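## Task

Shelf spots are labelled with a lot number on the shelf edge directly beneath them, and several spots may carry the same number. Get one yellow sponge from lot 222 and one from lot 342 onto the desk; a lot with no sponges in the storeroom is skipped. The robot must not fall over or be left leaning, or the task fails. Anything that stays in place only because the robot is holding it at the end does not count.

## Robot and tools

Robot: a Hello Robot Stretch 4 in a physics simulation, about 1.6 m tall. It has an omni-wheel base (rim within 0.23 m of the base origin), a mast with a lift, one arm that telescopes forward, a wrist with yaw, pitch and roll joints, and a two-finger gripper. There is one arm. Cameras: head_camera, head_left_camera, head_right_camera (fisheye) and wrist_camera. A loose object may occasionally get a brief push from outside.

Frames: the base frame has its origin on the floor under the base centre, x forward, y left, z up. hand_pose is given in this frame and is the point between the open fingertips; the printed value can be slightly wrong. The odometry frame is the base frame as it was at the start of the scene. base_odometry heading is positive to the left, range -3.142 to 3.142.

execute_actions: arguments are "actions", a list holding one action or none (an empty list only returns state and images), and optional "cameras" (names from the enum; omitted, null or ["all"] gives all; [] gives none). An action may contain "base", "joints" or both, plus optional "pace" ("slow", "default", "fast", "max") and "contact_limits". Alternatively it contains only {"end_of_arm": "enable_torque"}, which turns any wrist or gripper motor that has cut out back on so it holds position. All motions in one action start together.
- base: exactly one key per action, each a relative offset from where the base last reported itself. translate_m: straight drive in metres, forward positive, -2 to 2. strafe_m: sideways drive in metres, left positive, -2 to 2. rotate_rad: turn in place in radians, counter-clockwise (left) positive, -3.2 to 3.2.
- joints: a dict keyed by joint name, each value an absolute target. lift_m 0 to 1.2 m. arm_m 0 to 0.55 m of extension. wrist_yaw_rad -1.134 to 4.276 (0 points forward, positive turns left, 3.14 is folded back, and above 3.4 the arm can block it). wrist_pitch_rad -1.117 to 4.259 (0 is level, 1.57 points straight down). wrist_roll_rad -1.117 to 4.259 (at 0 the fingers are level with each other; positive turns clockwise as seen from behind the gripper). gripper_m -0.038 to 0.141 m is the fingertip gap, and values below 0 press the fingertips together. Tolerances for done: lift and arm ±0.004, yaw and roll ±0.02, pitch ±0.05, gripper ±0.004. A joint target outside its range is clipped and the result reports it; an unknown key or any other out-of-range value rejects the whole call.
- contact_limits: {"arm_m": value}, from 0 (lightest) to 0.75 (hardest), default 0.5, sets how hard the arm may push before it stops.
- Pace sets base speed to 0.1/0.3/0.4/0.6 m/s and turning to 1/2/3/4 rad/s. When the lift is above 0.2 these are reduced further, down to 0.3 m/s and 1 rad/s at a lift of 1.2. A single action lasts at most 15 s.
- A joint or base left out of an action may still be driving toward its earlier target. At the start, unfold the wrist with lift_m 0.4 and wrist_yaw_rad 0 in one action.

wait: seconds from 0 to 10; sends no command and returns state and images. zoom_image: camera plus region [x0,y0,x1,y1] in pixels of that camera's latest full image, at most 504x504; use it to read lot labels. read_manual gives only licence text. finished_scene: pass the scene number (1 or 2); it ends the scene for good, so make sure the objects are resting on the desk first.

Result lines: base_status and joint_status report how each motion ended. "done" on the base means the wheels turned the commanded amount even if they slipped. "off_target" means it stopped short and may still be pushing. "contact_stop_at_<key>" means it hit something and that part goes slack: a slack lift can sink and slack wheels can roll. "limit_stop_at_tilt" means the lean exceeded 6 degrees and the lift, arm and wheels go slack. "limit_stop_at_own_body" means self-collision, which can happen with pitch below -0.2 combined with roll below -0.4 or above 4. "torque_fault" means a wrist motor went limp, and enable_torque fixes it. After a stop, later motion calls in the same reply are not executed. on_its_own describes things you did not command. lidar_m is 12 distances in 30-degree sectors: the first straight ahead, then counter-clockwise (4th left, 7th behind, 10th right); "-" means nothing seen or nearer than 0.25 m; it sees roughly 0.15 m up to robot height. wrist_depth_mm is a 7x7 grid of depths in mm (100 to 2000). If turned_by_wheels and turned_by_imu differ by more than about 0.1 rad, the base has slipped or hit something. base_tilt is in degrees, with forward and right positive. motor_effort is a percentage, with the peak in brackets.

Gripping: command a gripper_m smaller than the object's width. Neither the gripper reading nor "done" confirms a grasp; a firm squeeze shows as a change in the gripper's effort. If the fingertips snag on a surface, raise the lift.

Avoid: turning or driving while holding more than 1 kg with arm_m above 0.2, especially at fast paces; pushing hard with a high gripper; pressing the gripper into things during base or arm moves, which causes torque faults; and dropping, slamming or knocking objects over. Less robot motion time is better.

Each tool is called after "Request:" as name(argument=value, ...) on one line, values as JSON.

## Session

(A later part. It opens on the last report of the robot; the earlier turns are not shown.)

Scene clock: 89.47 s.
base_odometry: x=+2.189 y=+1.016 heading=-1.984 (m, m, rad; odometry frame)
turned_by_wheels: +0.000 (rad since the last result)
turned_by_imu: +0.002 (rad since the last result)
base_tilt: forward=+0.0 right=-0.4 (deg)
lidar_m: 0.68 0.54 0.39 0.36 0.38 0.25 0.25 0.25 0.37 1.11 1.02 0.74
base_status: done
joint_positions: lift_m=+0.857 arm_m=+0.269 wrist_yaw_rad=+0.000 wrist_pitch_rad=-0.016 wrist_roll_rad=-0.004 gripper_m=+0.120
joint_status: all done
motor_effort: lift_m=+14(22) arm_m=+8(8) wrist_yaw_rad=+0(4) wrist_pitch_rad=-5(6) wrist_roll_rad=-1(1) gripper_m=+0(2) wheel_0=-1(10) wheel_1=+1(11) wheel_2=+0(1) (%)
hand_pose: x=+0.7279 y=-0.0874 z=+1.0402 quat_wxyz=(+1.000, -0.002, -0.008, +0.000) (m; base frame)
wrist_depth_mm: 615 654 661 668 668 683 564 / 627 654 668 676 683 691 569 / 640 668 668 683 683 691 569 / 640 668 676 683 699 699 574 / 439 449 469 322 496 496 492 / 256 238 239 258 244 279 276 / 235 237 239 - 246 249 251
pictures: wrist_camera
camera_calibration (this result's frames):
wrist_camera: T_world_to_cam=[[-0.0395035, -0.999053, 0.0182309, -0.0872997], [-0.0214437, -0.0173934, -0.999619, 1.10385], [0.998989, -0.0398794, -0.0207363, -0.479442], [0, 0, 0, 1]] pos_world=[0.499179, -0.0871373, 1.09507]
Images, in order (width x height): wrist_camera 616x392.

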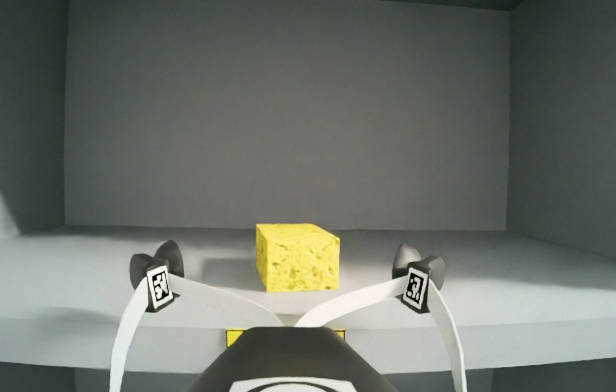

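Front at ~0.32; advance 0.13.

Request:
execute_actions(actions=[{"joints":{"arm_m":0.40}}], cameras=[])

Request:
execute_actions(actions=[{"joints":{"gripper_m":0.0}}], cameras=["wrist_camera"])

Request:
execute_actions(actions=[{"joints":{"lift_m":0.88}}], cameras=[])

Request:
execute_actions(actions=[{"joints":{"arm_m":0.0}}], cameras=["wrist_camera","head_camera"])

Scene clock: 91.37 s.
base_odometry: x=+2.189 y=+1.016 heading=-1.984 (m, m, rad; odometry frame)
turned_by_wheels: +0.000 (rad since the last result)
turned_by_imu: +0.001 (rad since the last result)
base_tilt: forward=+0.0 right=-0.4 (deg)
lidar_m: 0.67 0.51 0.37 0.34 0.36 0.26 0.25 0.25 0.38 1.11 1.02 0.72
base_status: not commanded
joint_positions: lift_m=+0.857 arm_m=+0.399 wrist_yaw_rad=+0.000 wrist_pitch_rad=-0.016 wrist_roll_rad=-0.004 gripper_m=+0.120
joint_status: all done
motor_effort: lift_m=+14(14) arm_m=+8(9) wrist_yaw_rad=+0(2) wrist_pitch_rad=-4(5) wrist_roll_rad=-2(2) gripper_m=-2(2) wheel_0=-1(1) wheel_1=+1(1) wheel_2=+1(0) (%)
hand_pose: x=+0.8579 y=-0.0874 z=+1.0402 quat_wxyz=(+1.000, -0.002, -0.008, +0.000) (m; base frame)
wrist_depth_mm: 525 535 535 544 549 559 559 / 535 539 544 554 559 559 559 / 539 539 544 554 559 569 559 / 539 544 559 559 564 569 559 / 439 445 466 265 492 492 492 / 255 230 235 186 198 278 274 / 192 187 202 - 198 191 -
pictures: none
No camera images: the call's "cameras" was empty. Leave "cameras" out to get every camera's image.

Scene clock: 93.43 s.
base_odometry: x=+2.189 y=+1.016 heading=-1.984 (m, m, rad; odometry frame)
turned_by_wheels: +0.000 (rad since the last result)
turned_by_imu: +0.001 (rad since the last result)
base_tilt: forward=+0.0 right=-0.5 (deg)
lidar_m: 0.69 0.55 0.37 0.35 0.35 0.26 0.25 0.27 0.38 1.09 1.01 0.73
base_status: not commanded
joint_positions: lift_m=+0.857 arm_m=+0.399 wrist_yaw_rad=+0.000 wrist_pitch_rad=-0.016 wrist_roll_rad=-0.004 gripper_m=+0.001
joint_status: all done
motor_effort: lift_m=+14(14) arm_m=+9(8) wrist_yaw_rad=-2(1) wrist_pitch_rad=-6(6) wrist_roll_rad=+0(3) gripper_m=-24(24) wheel_0=-1(1) wheel_1=+1(1) wheel_2=+0(0) (%)
hand_pose: x=+0.8579 y=-0.0874 z=+1.0402 quat_wxyz=(+1.000, -0.002, -0.008, +0.000) (m; base frame)
wrist_depth_mm: 530 530 539 539 554 554 554 / 530 535 539 549 554 564 559 / 535 544 554 554 559 569 564 / 539 549 549 559 559 574 569 / 436 459 469 265 496 496 496 / 257 176 181 174 186 277 277 / 193 187 196 - 208 193 -
pictures: wrist_camera
camera_calibration (this result's frames):
wrist_camera: T_world_to_cam=[[-0.0395445, -0.999051, 0.0182306, -0.0821406], [-0.0214357, -0.0173925, -0.999619, 1.10663], [0.998988, -0.0399202, -0.0207276, -0.609317], [0, 0, 0, 1]] pos_world=[0.629173, -0.0871397, 1.09508]
Images, in order (width x height): wrist_camera 616x392.

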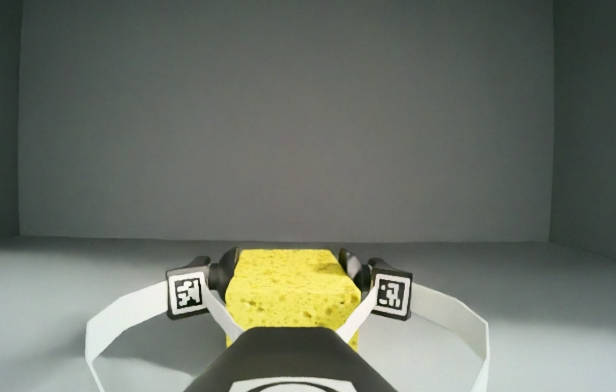

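Scene clock: 94.27 s.
base_odometry: x=+2.189 y=+1.016 heading=-1.984 (m, m, rad; odometry frame)
turned_by_wheels: +0.000 (rad since the last result)
turned_by_imu: +0.000 (rad since the last result)
base_tilt: forward=+0.0 right=-0.4 (deg)
lidar_m: 0.70 0.54 0.37 0.34 0.34 0.25 0.25 0.25 0.38 1.13 1.02 0.74
base_status: not commanded
joint_positions: lift_m=+0.880 arm_m=+0.399 wrist_yaw_rad=+0.000 wrist_pitch_rad=-0.016 wrist_roll_rad=-0.004 gripper_m=+0.001
joint_status: all done
motor_effort: lift_m=+25(23) arm_m=+8(8) wrist_yaw_rad=-1(0) wrist_pitch_rad=-5(6) wrist_roll_rad=-1(2) gripper_m=-21(22) wheel_0=-1(1) wheel_1=+1(1) wheel_2=+1(0) (%)
hand_pose: x=+0.8579 y=-0.0874 z=+1.0623 quat_wxyz=(+1.000, -0.002, -0.008, +0.000) (m; base frame)
wrist_depth_mm: 525 535 535 544 554 559 554 / 535 539 539 554 554 559 559 / 535 544 554 554 559 564 564 / 539 549 549 559 564 574 569 / 530 549 554 265 564 574 521 / 314 176 181 175 186 336 340 / 235 228 240 - 253 236 -
pictures: none
No camera images: the call's "cameras" was empty. Leave "cameras" out to get every camera's image.

Scene clock: 96.57 s.
base_odometry: x=+2.189 y=+1.016 heading=-1.984 (m, m, rad; odometry frame)
turned_by_wheels: +0.000 (rad since the last result)
turned_by_imu: +0.001 (rad since the last result)
base_tilt: forward=-0.1 right=-0.5 (deg)
lidar_m: 0.68 0.54 0.36 0.33 0.34 0.26 0.25 0.26 0.37 1.08 1.01 0.72
base_status: not commanded
joint_positions: lift_m=+0.880 arm_m=+0.001 wrist_yaw_rad=+0.000 wrist_pitch_rad=-0.015 wrist_roll_rad=-0.004 gripper_m=+0.001
joint_status: all done
motor_effort: lift_m=+26(25) arm_m=-8(11) wrist_yaw_rad=+1(1) wrist_pitch_rad=-6(8) wrist_roll_rad=-1(2) gripper_m=-23(22) wheel_0=-1(1) wheel_1=+1(1) wheel_2=+0(1) (%)
hand_pose: x=+0.4608 y=-0.0874 z=+1.0622 quat_wxyz=(+1.000, -0.002, -0.008, +0.000) (m; base frame)
wrist_depth_mm: 627 750 788 788 768 715 559 / 634 904 917 931 946 788 564 / 640 904 931 946 960 788 569 / 647 917 931 960 960 788 564 / 539 569 580 265 615 615 530 / 640 176 181 174 186 634 539 / 640 946 960 - 976 715 544
pictures: head_camera, wrist_camera
camera_calibration (this result's frames):
wrist_camera: T_world_to_cam=[[-0.0396393, -0.999047, 0.0182586, -0.0982583], [-0.0218327, -0.0174027, -0.99961, 1.12025], [0.998976, -0.0400225, -0.0211221, -0.211775], [0, 0, 0, 1]] pos_world=[0.232121, -0.0871451, 1.11713]
Images, in order (width x height): head_camera 420x560, wrist_camera 616x392.

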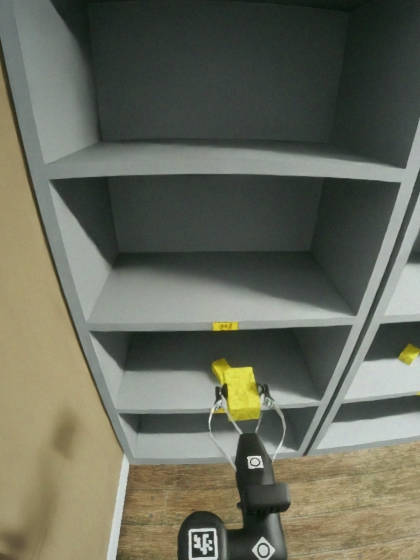

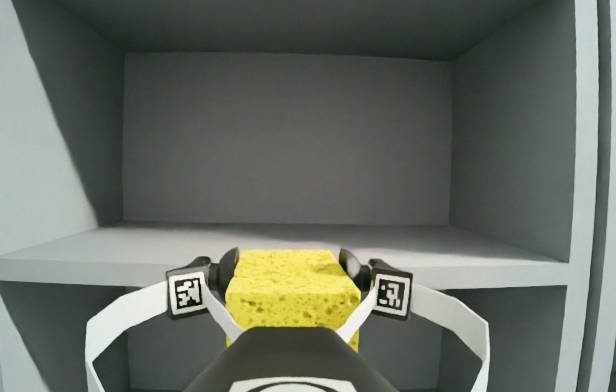

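Request:
execute_actions(actions=[{"base":{"translate_m":0.1},"joints":{"wrist_yaw_rad":1.5,"lift_m":0.68}}], cameras=[])

Request:
execute_actions(actions=[{"base":{"strafe_m":-2.0},"pace":"max"}], cameras=[])

Request:
execute_actions(actions=[{"base":{"strafe_m":-1.78},"pace":"max"}], cameras=["head_camera","head_left_camera"])

Scene clock: 98.97 s.
base_odometry: x=+2.149 y=+0.924 heading=-1.984 (m, m, rad; odometry frame)
turned_by_wheels: +0.000 (rad since the last result)
turned_by_imu: +0.001 (rad since the last result)
base_tilt: forward=+0.0 right=-0.4 (deg)
lidar_m: 0.58 0.52 0.37 0.34 0.36 0.35 0.33 0.38 0.51 1.55 0.91 0.65
base_status: done
joint_positions: lift_m=+0.680 arm_m=+0.001 wrist_yaw_rad=+1.499 wrist_pitch_rad=-0.015 wrist_roll_rad=-0.004 gripper_m=+0.001
joint_status: all done
motor_effort: lift_m=+14(25) arm_m=-8(9) wrist_yaw_rad=+1(3) wrist_pitch_rad=-6(7) wrist_roll_rad=-1(1) gripper_m=-23(20) wheel_0=+1(6) wheel_1=+1(7) wheel_2=+0(9) (%)
hand_pose: x=+0.2801 y=+0.2815 z=+0.8631 quat_wxyz=(+0.732, +0.004, -0.007, +0.681) (m; base frame)
wrist_depth_mm: 303 310 320 330 336 347 355 / 304 312 322 330 340 349 359 / 307 315 324 332 342 353 362 / 310 319 327 336 345 355 366 / 312 320 325 265 349 359 370 / 315 177 181 174 186 362 373 / 319 325 330 - 353 366 375
pictures: none
No camera images: the call's "cameras" was empty. Leave "cameras" out to get every camera's image.

Scene clock: 104.67 s.
base_odometry: x=+0.317 y=+1.728 heading=-1.984 (m, m, rad; odometry frame)
turned_by_wheels: +0.000 (rad since the last result)
turned_by_imu: +0.000 (rad since the last result)
base_tilt: forward=-0.1 right=-0.5 (deg)
lidar_m: 0.56 0.61 0.87 1.45 0.53 0.37 0.35 0.38 0.57 1.60 0.86 0.60
base_status: done
joint_positions: lift_m=+0.680 arm_m=+0.001 wrist_yaw_rad=+1.500 wrist_pitch_rad=-0.015 wrist_roll_rad=-0.004 gripper_m=+0.001
joint_status: not commanded
motor_effort: lift_m=+15(15) arm_m=-8(8) wrist_yaw_rad=+0(1) wrist_pitch_rad=-7(6) wrist_roll_rad=-1(2) gripper_m=-21(20) wheel_0=-2(12) wheel_1=-1(13) wheel_2=+0(1) (%)
hand_pose: x=+0.2800 y=+0.2815 z=+0.8631 quat_wxyz=(+0.732, +0.004, -0.007, +0.682) (m; base frame)
wrist_depth_mm: 1118 1756 - - 1336 1182 442 / 1118 1808 - - 1366 1308 449 / 1118 1863 - - 1366 676 452 / 1138 1863 - - 1366 1336 452 / 1138 1808 - 266 1397 1366 455 / 1138 176 181 175 186 525 459 / 1118 1661 1808 - 1397 544 466
pictures: none
No camera images: the call's "cameras" was empty. Leave "cameras" out to get every camera's image.

Scene clock: 109.90 s.
base_odometry: x=-1.313 y=+2.443 heading=-1.984 (m, m, rad; odometry frame)
turned_by_wheels: +0.000 (rad since the last result)
turned_by_imu: +0.000 (rad since the last result)
base_tilt: forward=+0.0 right=-0.5 (deg)
lidar_m: 2.19 0.71 0.85 1.53 0.56 0.40 0.37 0.37 0.59 0.55 0.58 0.83
base_status: done
joint_positions: lift_m=+0.680 arm_m=+0.001 wrist_yaw_rad=+1.500 wrist_pitch_rad=-0.015 wrist_roll_rad=-0.004 gripper_m=+0.001
joint_status: not commanded
motor_effort: lift_m=+15(15) arm_m=-8(8) wrist_yaw_rad=-2(1) wrist_pitch_rad=-6(6) wrist_roll_rad=+0(2) gripper_m=-22(20) wheel_0=+0(13) wheel_1=+2(12) wheel_2=+0(1) (%)
hand_pose: x=+0.2799 y=+0.2815 z=+0.8631 quat_wxyz=(+0.732, +0.004, -0.007, +0.682) (m; base frame)
wrist_depth_mm: 1098 1808 - - 1255 1160 427 / 1138 1808 - - 1281 1281 433 / 1160 1863 - - 1281 854 427 / 1160 1863 - - 1281 1281 427 / 1138 1863 - 266 1308 1336 424 / 1138 176 181 174 186 1042 427 / 1138 1618 1863 - 1281 741 430
pictures: head_camera, head_left_camera
Images, in order (width x height): head_camera 420x560, head_left_camera 420x672.

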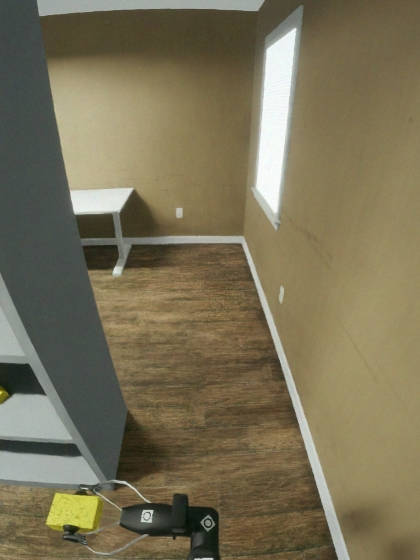

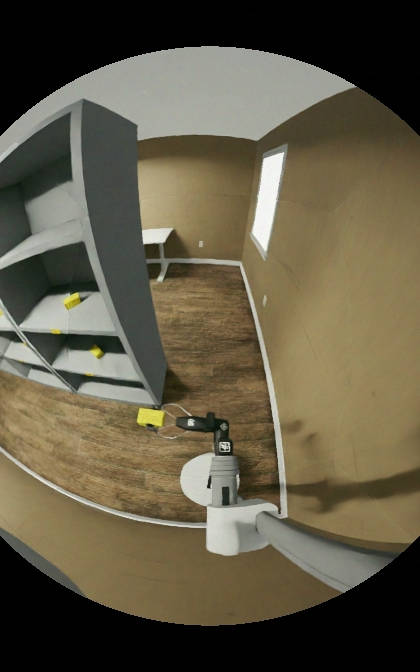

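Request:
execute_actions(actions=[{"base":{"strafe_m":-0.13}}], cameras=[])

Request:
execute_actions(actions=[{"joints":{"wrist_yaw_rad":0}}], cameras=[])

Request:
execute_actions(actions=[{"base":{"translate_m":1.6},"pace":"max"}], cameras=["head_camera","head_left_camera"])

Scene clock: 112.00 s.
base_odometry: x=-1.432 y=+2.496 heading=-1.984 (m, m, rad; odometry frame)
turned_by_wheels: +0.000 (rad since the last result)
turned_by_imu: +0.001 (rad since the last result)
base_tilt: forward=-0.1 right=-0.4 (deg)
lidar_m: 1.81 0.79 0.85 1.51 0.56 0.39 0.37 0.41 0.44 0.41 0.44 0.62
base_status: done
joint_positions: lift_m=+0.680 arm_m=+0.001 wrist_yaw_rad=+1.500 wrist_pitch_rad=-0.015 wrist_roll_rad=-0.004 gripper_m=+0.001
joint_status: not commanded
motor_effort: lift_m=+15(15) arm_m=-8(8) wrist_yaw_rad=-2(1) wrist_pitch_rad=-6(6) wrist_roll_rad=-2(1) gripper_m=-22(21) wheel_0=+1(11) wheel_1=-1(9) wheel_2=-1(2) (%)
hand_pose: x=+0.2799 y=+0.2815 z=+0.8631 quat_wxyz=(+0.732, +0.004, -0.007, +0.682) (m; base frame)
wrist_depth_mm: 1138 1808 - - 1336 559 544 / 1160 1808 - - 1366 569 544 / 1160 1808 - - 1366 569 549 / 1160 1921 - - 1397 569 559 / 1138 1863 - 265 1397 569 564 / 1160 177 181 175 186 559 569 / 1118 1618 1808 - 1430 564 574
pictures: none
No camera images: the call's "cameras" was empty. Leave "cameras" out to get every camera's image.

Scene clock: 113.43 s.
base_odometry: x=-1.432 y=+2.496 heading=-1.984 (m, m, rad; odometry frame)
turned_by_wheels: +0.000 (rad since the last result)
turned_by_imu: +0.001 (rad since the last result)
base_tilt: forward=+0.0 right=-0.5 (deg)
lidar_m: 1.83 0.79 0.84 1.54 0.56 0.38 0.37 0.41 0.47 0.43 0.43 0.65
base_status: not commanded
joint_positions: lift_m=+0.680 arm_m=+0.001 wrist_yaw_rad=+0.001 wrist_pitch_rad=-0.015 wrist_roll_rad=-0.004 gripper_m=+0.001
joint_status: all done
motor_effort: lift_m=+15(15) arm_m=-8(8) wrist_yaw_rad=-2(7) wrist_pitch_rad=-5(6) wrist_roll_rad=-1(2) gripper_m=-21(21) wheel_0=+1(1) wheel_1=-1(1) wheel_2=-1(1) (%)
hand_pose: x=+0.4608 y=-0.0873 z=+0.8631 quat_wxyz=(+1.000, -0.002, -0.008, +0.000) (m; base frame)
wrist_depth_mm: - - - - 1308 699 517 / - - - - 1308 707 508 / - - - - 1308 707 512 / - - - - 1308 715 512 / - - - 266 1042 707 512 / - 177 181 175 186 621 504 / 1708 1708 1808 - 1229 640 508
pictures: none
No camera images: the call's "cameras" was empty. Leave "cameras" out to get every camera's image.

Scene clock: 118.43 s.
base_odometry: x=-2.074 y=+1.030 heading=-1.984 (m, m, rad; odometry frame)
turned_by_wheels: +0.000 (rad since the last result)
turned_by_imu: +0.007 (rad since the last result)
base_tilt: forward=+0.0 right=-0.4 (deg)
lidar_m: 1.71 1.25 1.37 2.00 0.76 0.78 1.79 0.66 0.47 0.44 0.48 0.64
base_status: done
joint_positions: lift_m=+0.680 arm_m=+0.001 wrist_yaw_rad=+0.000 wrist_pitch_rad=-0.015 wrist_roll_rad=-0.004 gripper_m=+0.001
joint_status: not commanded
motor_effort: lift_m=+17(16) arm_m=-8(8) wrist_yaw_rad=-1(3) wrist_pitch_rad=-7(8) wrist_roll_rad=+0(1) gripper_m=-22(22) wheel_0=+2(7) wheel_1=+3(10) wheel_2=+1(13) (%)
hand_pose: x=+0.4608 y=-0.0874 z=+0.8629 quat_wxyz=(+1.000, -0.002, -0.008, +0.000) (m; base frame)
wrist_depth_mm: 1397 1397 1464 1464 1366 723 530 / 1430 1430 1430 1464 1397 732 525 / 1430 1464 1464 1464 1397 732 530 / 1430 1499 1499 1464 1366 732 521 / 1464 1464 1464 266 1118 707 492 / 1464 176 181 175 186 640 512 / 1464 1499 1499 - 1308 668 530
pictures: head_camera, head_left_camera
Images, in order (width x height): head_camera 420x560, head_left_camera 420x672.

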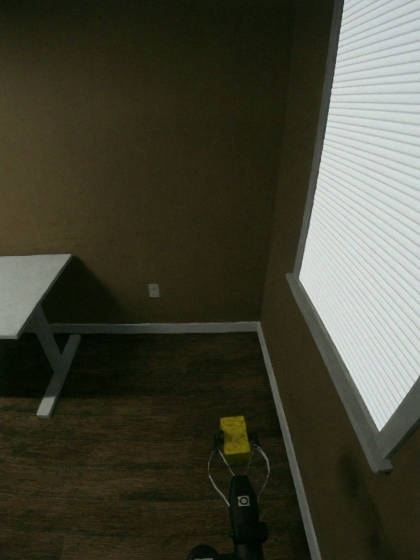

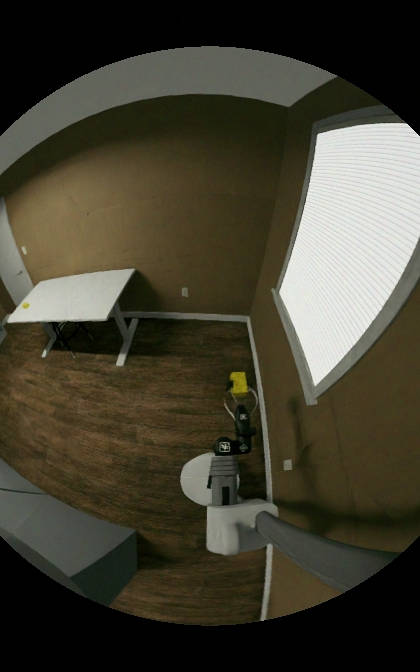

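Request:
execute_actions(actions=[{"base":{"strafe_m":1.1},"pace":"max"}], cameras=[])

Request:
execute_actions(actions=[{"base":{"translate_m":0.25},"joints":{"arm_m":0.4,"lift_m":0.63}}], cameras=["head_camera","wrist_camera"])

Scene clock: 122.70 s.
base_odometry: x=-1.067 y=+0.589 heading=-1.984 (m, m, rad; odometry frame)
turned_by_wheels: +0.000 (rad since the last result)
turned_by_imu: +0.005 (rad since the last result)
base_tilt: forward=-0.1 right=-0.5 (deg)
lidar_m: 0.92 0.97 1.34 1.98 0.72 0.52 0.47 0.52 0.74 1.55 1.61 1.00
base_status: done
joint_positions: lift_m=+0.680 arm_m=+0.001 wrist_yaw_rad=+0.000 wrist_pitch_rad=-0.015 wrist_roll_rad=-0.004 gripper_m=+0.001
joint_status: not commanded
motor_effort: lift_m=+16(16) arm_m=-8(8) wrist_yaw_rad=-3(0) wrist_pitch_rad=-6(6) wrist_roll_rad=-1(2) gripper_m=-24(22) wheel_0=+1(11) wheel_1=+1(13) wheel_2=+0(1) (%)
hand_pose: x=+0.4608 y=-0.0874 z=+0.8629 quat_wxyz=(+1.000, -0.002, -0.008, +0.000) (m; base frame)
wrist_depth_mm: 1430 1430 1464 1464 1464 1499 1499 / 1430 1430 1464 1464 1464 1499 1537 / 1464 1464 1464 1499 1537 1537 1499 / 1430 1499 1499 1499 1499 1537 1537 / 854 891 904 265 1537 1537 1537 / 976 176 181 175 186 1576 1576 / 1182 1499 1537 - 1537 1537 1576
pictures: none
No camera images: the call's "cameras" was empty. Leave "cameras" out to get every camera's image.

Scene clock: 125.00 s.
base_odometry: x=-1.167 y=+0.360 heading=-1.984 (m, m, rad; odometry frame)
turned_by_wheels: +0.000 (rad since the last result)
turned_by_imu: +0.002 (rad since the last result)
base_tilt: forward=+0.0 right=-0.4 (deg)
lidar_m: 0.70 0.72 0.99 2.68 1.09 0.77 0.74 0.79 1.61 1.52 1.59 0.70
base_status: done
joint_positions: lift_m=+0.630 arm_m=+0.399 wrist_yaw_rad=+0.000 wrist_pitch_rad=-0.016 wrist_roll_rad=-0.004 gripper_m=+0.001
joint_status: all done
motor_effort: lift_m=+14(16) arm_m=+8(7) wrist_yaw_rad=-2(1) wrist_pitch_rad=-6(8) wrist_roll_rad=-1(1) gripper_m=-20(21) wheel_0=+1(6) wheel_1=+1(7) wheel_2=+0(9) (%)
hand_pose: x=+0.8579 y=-0.0874 z=+0.8131 quat_wxyz=(+1.000, -0.002, -0.008, +0.000) (m; base frame)
wrist_depth_mm: 842 842 854 854 866 878 891 / 831 842 854 854 878 866 891 / 842 854 854 866 878 891 891 / 854 866 866 878 891 904 904 / 627 654 661 266 831 904 904 / 368 176 181 174 185 488 917 / 276 268 282 - 298 278 312
pictures: head_camera, wrist_camera
camera_calibration (this result's frames):
wrist_camera: T_world_to_cam=[[-0.0394438, -0.999055, 0.0182495, -0.0780724], [-0.0216029, -0.0174068, -0.999615, 0.879772], [0.998988, -0.0398228, -0.0208959, -0.613934], [0, 0, 0, 1]] pos_world=[0.629239, -0.0871332, 0.86803]
Images, in order (width x height): head_camera 420x560, wrist_camera 616x392.

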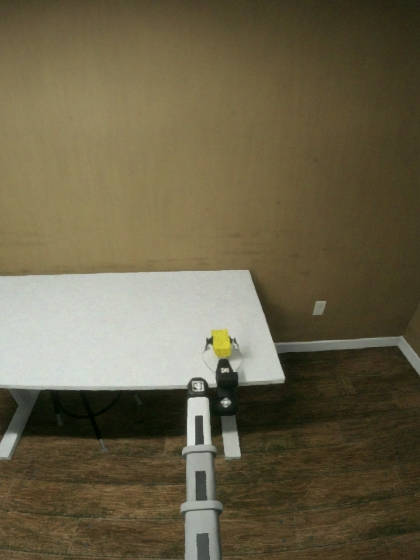

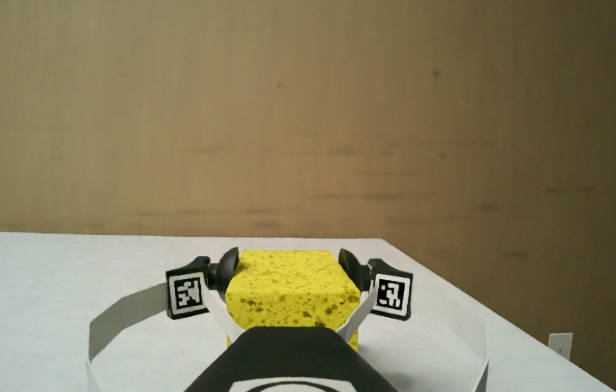

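A bit further from the edge, then lower.

Request:
execute_actions(actions=[{"base":{"strafe_m":0.12}}], cameras=[])

Request:
execute_actions(actions=[{"joints":{"lift_m":0.592},"pace":"slow"}], cameras=[])

Request:
execute_actions(actions=[{"joints":{"gripper_m":0.12}}], cameras=[])

Request:
execute_actions(actions=[{"joints":{"arm_m":0.05}}], cameras=["head_camera","head_left_camera"])

Scene clock: 126.87 s.
base_odometry: x=-1.057 y=+0.312 heading=-1.984 (m, m, rad; odometry frame)
turned_by_wheels: +0.000 (rad since the last result)
turned_by_imu: +0.001 (rad since the last result)
base_tilt: forward=+0.0 right=-0.4 (deg)
lidar_m: 0.70 0.70 1.02 2.57 1.07 0.77 0.74 0.81 1.73 1.65 1.73 0.71
base_status: done
joint_positions: lift_m=+0.630 arm_m=+0.399 wrist_yaw_rad=+0.000 wrist_pitch_rad=-0.016 wrist_roll_rad=-0.004 gripper_m=+0.001
joint_status: not commanded
motor_effort: lift_m=+14(14) arm_m=+8(8) wrist_yaw_rad=-1(1) wrist_pitch_rad=-7(5) wrist_roll_rad=-2(1) gripper_m=-21(20) wheel_0=-2(10) wheel_1=+1(11) wheel_2=-1(1) (%)
hand_pose: x=+0.8579 y=-0.0874 z=+0.8131 quat_wxyz=(+1.000, -0.002, -0.008, +0.000) (m; base frame)
wrist_depth_mm: 831 842 854 866 866 866 878 / 831 842 854 866 866 878 891 / 854 854 854 866 878 891 891 / 866 854 878 878 891 878 904 / 627 654 676 266 715 917 917 / 368 176 181 174 186 399 397 / 276 268 283 - 300 278 290
pictures: none
No camera images: the call's "cameras" was empty. Leave "cameras" out to get every camera's image.

Scene clock: 128.03 s.
base_odometry: x=-1.057 y=+0.312 heading=-1.984 (m, m, rad; odometry frame)
turned_by_wheels: +0.000 (rad since the last result)
turned_by_imu: +0.000 (rad since the last result)
base_tilt: forward=+0.0 right=-0.5 (deg)
lidar_m: 0.69 0.71 1.00 2.56 1.04 0.77 0.74 0.79 1.74 1.65 1.76 0.72
base_status: not commanded
joint_positions: lift_m=+0.592 arm_m=+0.399 wrist_yaw_rad=+0.000 wrist_pitch_rad=-0.016 wrist_roll_rad=-0.004 gripper_m=+0.001
joint_status: all done
motor_effort: lift_m=+14(13) arm_m=+8(8) wrist_yaw_rad=-2(3) wrist_pitch_rad=-8(6) wrist_roll_rad=-1(0) gripper_m=-23(24) wheel_0=-2(2) wheel_1=+0(0) wheel_2=-1(0) (%)
hand_pose: x=+0.8579 y=-0.0874 z=+0.7752 quat_wxyz=(+1.000, -0.002, -0.008, +0.000) (m; base frame)
wrist_depth_mm: 831 842 854 854 866 891 891 / 842 842 854 854 866 878 891 / 842 854 878 866 878 878 891 / 866 866 866 878 904 891 904 / 459 480 492 265 517 521 917 / 271 176 181 175 186 293 291 / 203 197 207 - 219 204 -
pictures: none
No camera images: the call's "cameras" was empty. Leave "cameras" out to get every camera's image.

Scene clock: 130.10 s.
base_odometry: x=-1.057 y=+0.312 heading=-1.984 (m, m, rad; odometry frame)
turned_by_wheels: +0.000 (rad since the last result)
turned_by_imu: +0.001 (rad since the last result)
base_tilt: forward=+0.0 right=-0.4 (deg)
lidar_m: 0.69 0.72 1.01 2.56 1.09 0.78 0.74 0.79 1.73 1.65 1.72 0.74
base_status: not commanded
joint_positions: lift_m=+0.592 arm_m=+0.399 wrist_yaw_rad=+0.000 wrist_pitch_rad=-0.016 wrist_roll_rad=-0.004 gripper_m=+0.120
joint_status: all done
motor_effort: lift_m=+14(14) arm_m=+8(8) wrist_yaw_rad=-2(1) wrist_pitch_rad=-7(5) wrist_roll_rad=-1(2) gripper_m=+0(22) wheel_0=-2(2) wheel_1=+0(0) wheel_2=-1(1) (%)
hand_pose: x=+0.8579 y=-0.0874 z=+0.7752 quat_wxyz=(+1.000, -0.002, -0.008, +0.000) (m; base frame)
wrist_depth_mm: 831 854 842 854 866 878 878 / 842 842 854 878 878 878 878 / 842 866 866 866 866 891 891 / 854 854 854 878 878 904 904 / 462 469 496 517 517 521 917 / 270 244 201 190 253 294 291 / 203 198 213 - 220 203 -
pictures: none
No camera images: the call's "cameras" was empty. Leave "cameras" out to get every camera's image.

Scene clock: 132.27 s.
base_odometry: x=-1.057 y=+0.312 heading=-1.984 (m, m, rad; odometry frame)
turned_by_wheels: +0.000 (rad since the last result)
turned_by_imu: +0.001 (rad since the last result)
base_tilt: forward=+0.0 right=-0.5 (deg)
lidar_m: 0.68 0.73 1.02 2.57 1.09 0.78 0.74 0.77 1.73 1.64 1.72 0.70
base_status: not commanded
joint_positions: lift_m=+0.592 arm_m=+0.051 wrist_yaw_rad=+0.000 wrist_pitch_rad=-0.016 wrist_roll_rad=-0.004 gripper_m=+0.120
joint_status: all done
motor_effort: lift_m=+14(14) arm_m=-8(8) wrist_yaw_rad=-2(1) wrist_pitch_rad=-8(7) wrist_roll_rad=-1(2) gripper_m=-2(0) wheel_0=-2(2) wheel_1=+0(0) wheel_2=-1(0) (%)
hand_pose: x=+0.5108 y=-0.0874 z=+0.7752 quat_wxyz=(+1.000, -0.002, -0.008, +0.000) (m; base frame)
wrist_depth_mm: 1138 1182 1182 1182 1182 1205 1229 / 1160 1182 1182 1205 1205 1205 1229 / 1182 1182 1182 1205 1205 1229 1255 / 1182 1182 1205 1229 1229 1255 1255 / 466 477 508 517 530 530 1281 / 691 788 1205 442 798 1281 1281 / 1205 1229 1205 - 1255 1281 1281
pictures: head_camera, head_left_camera
Images, in order (width x height): head_camera 420x560, head_left_camera 420x672.

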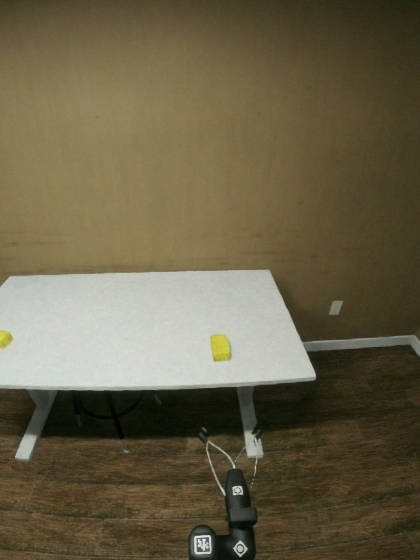

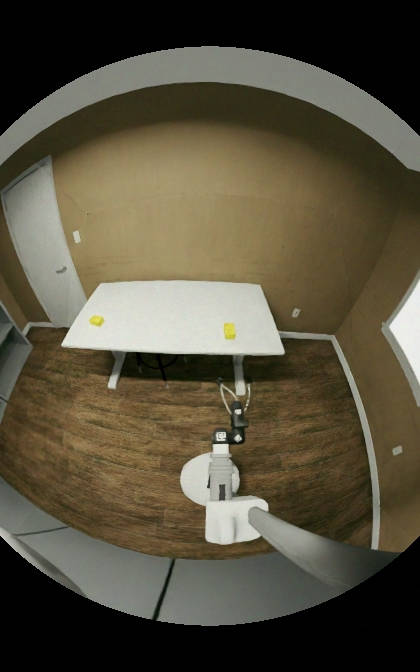

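Request:
finished_scene(scene=1)

The scene is finished: the task was done.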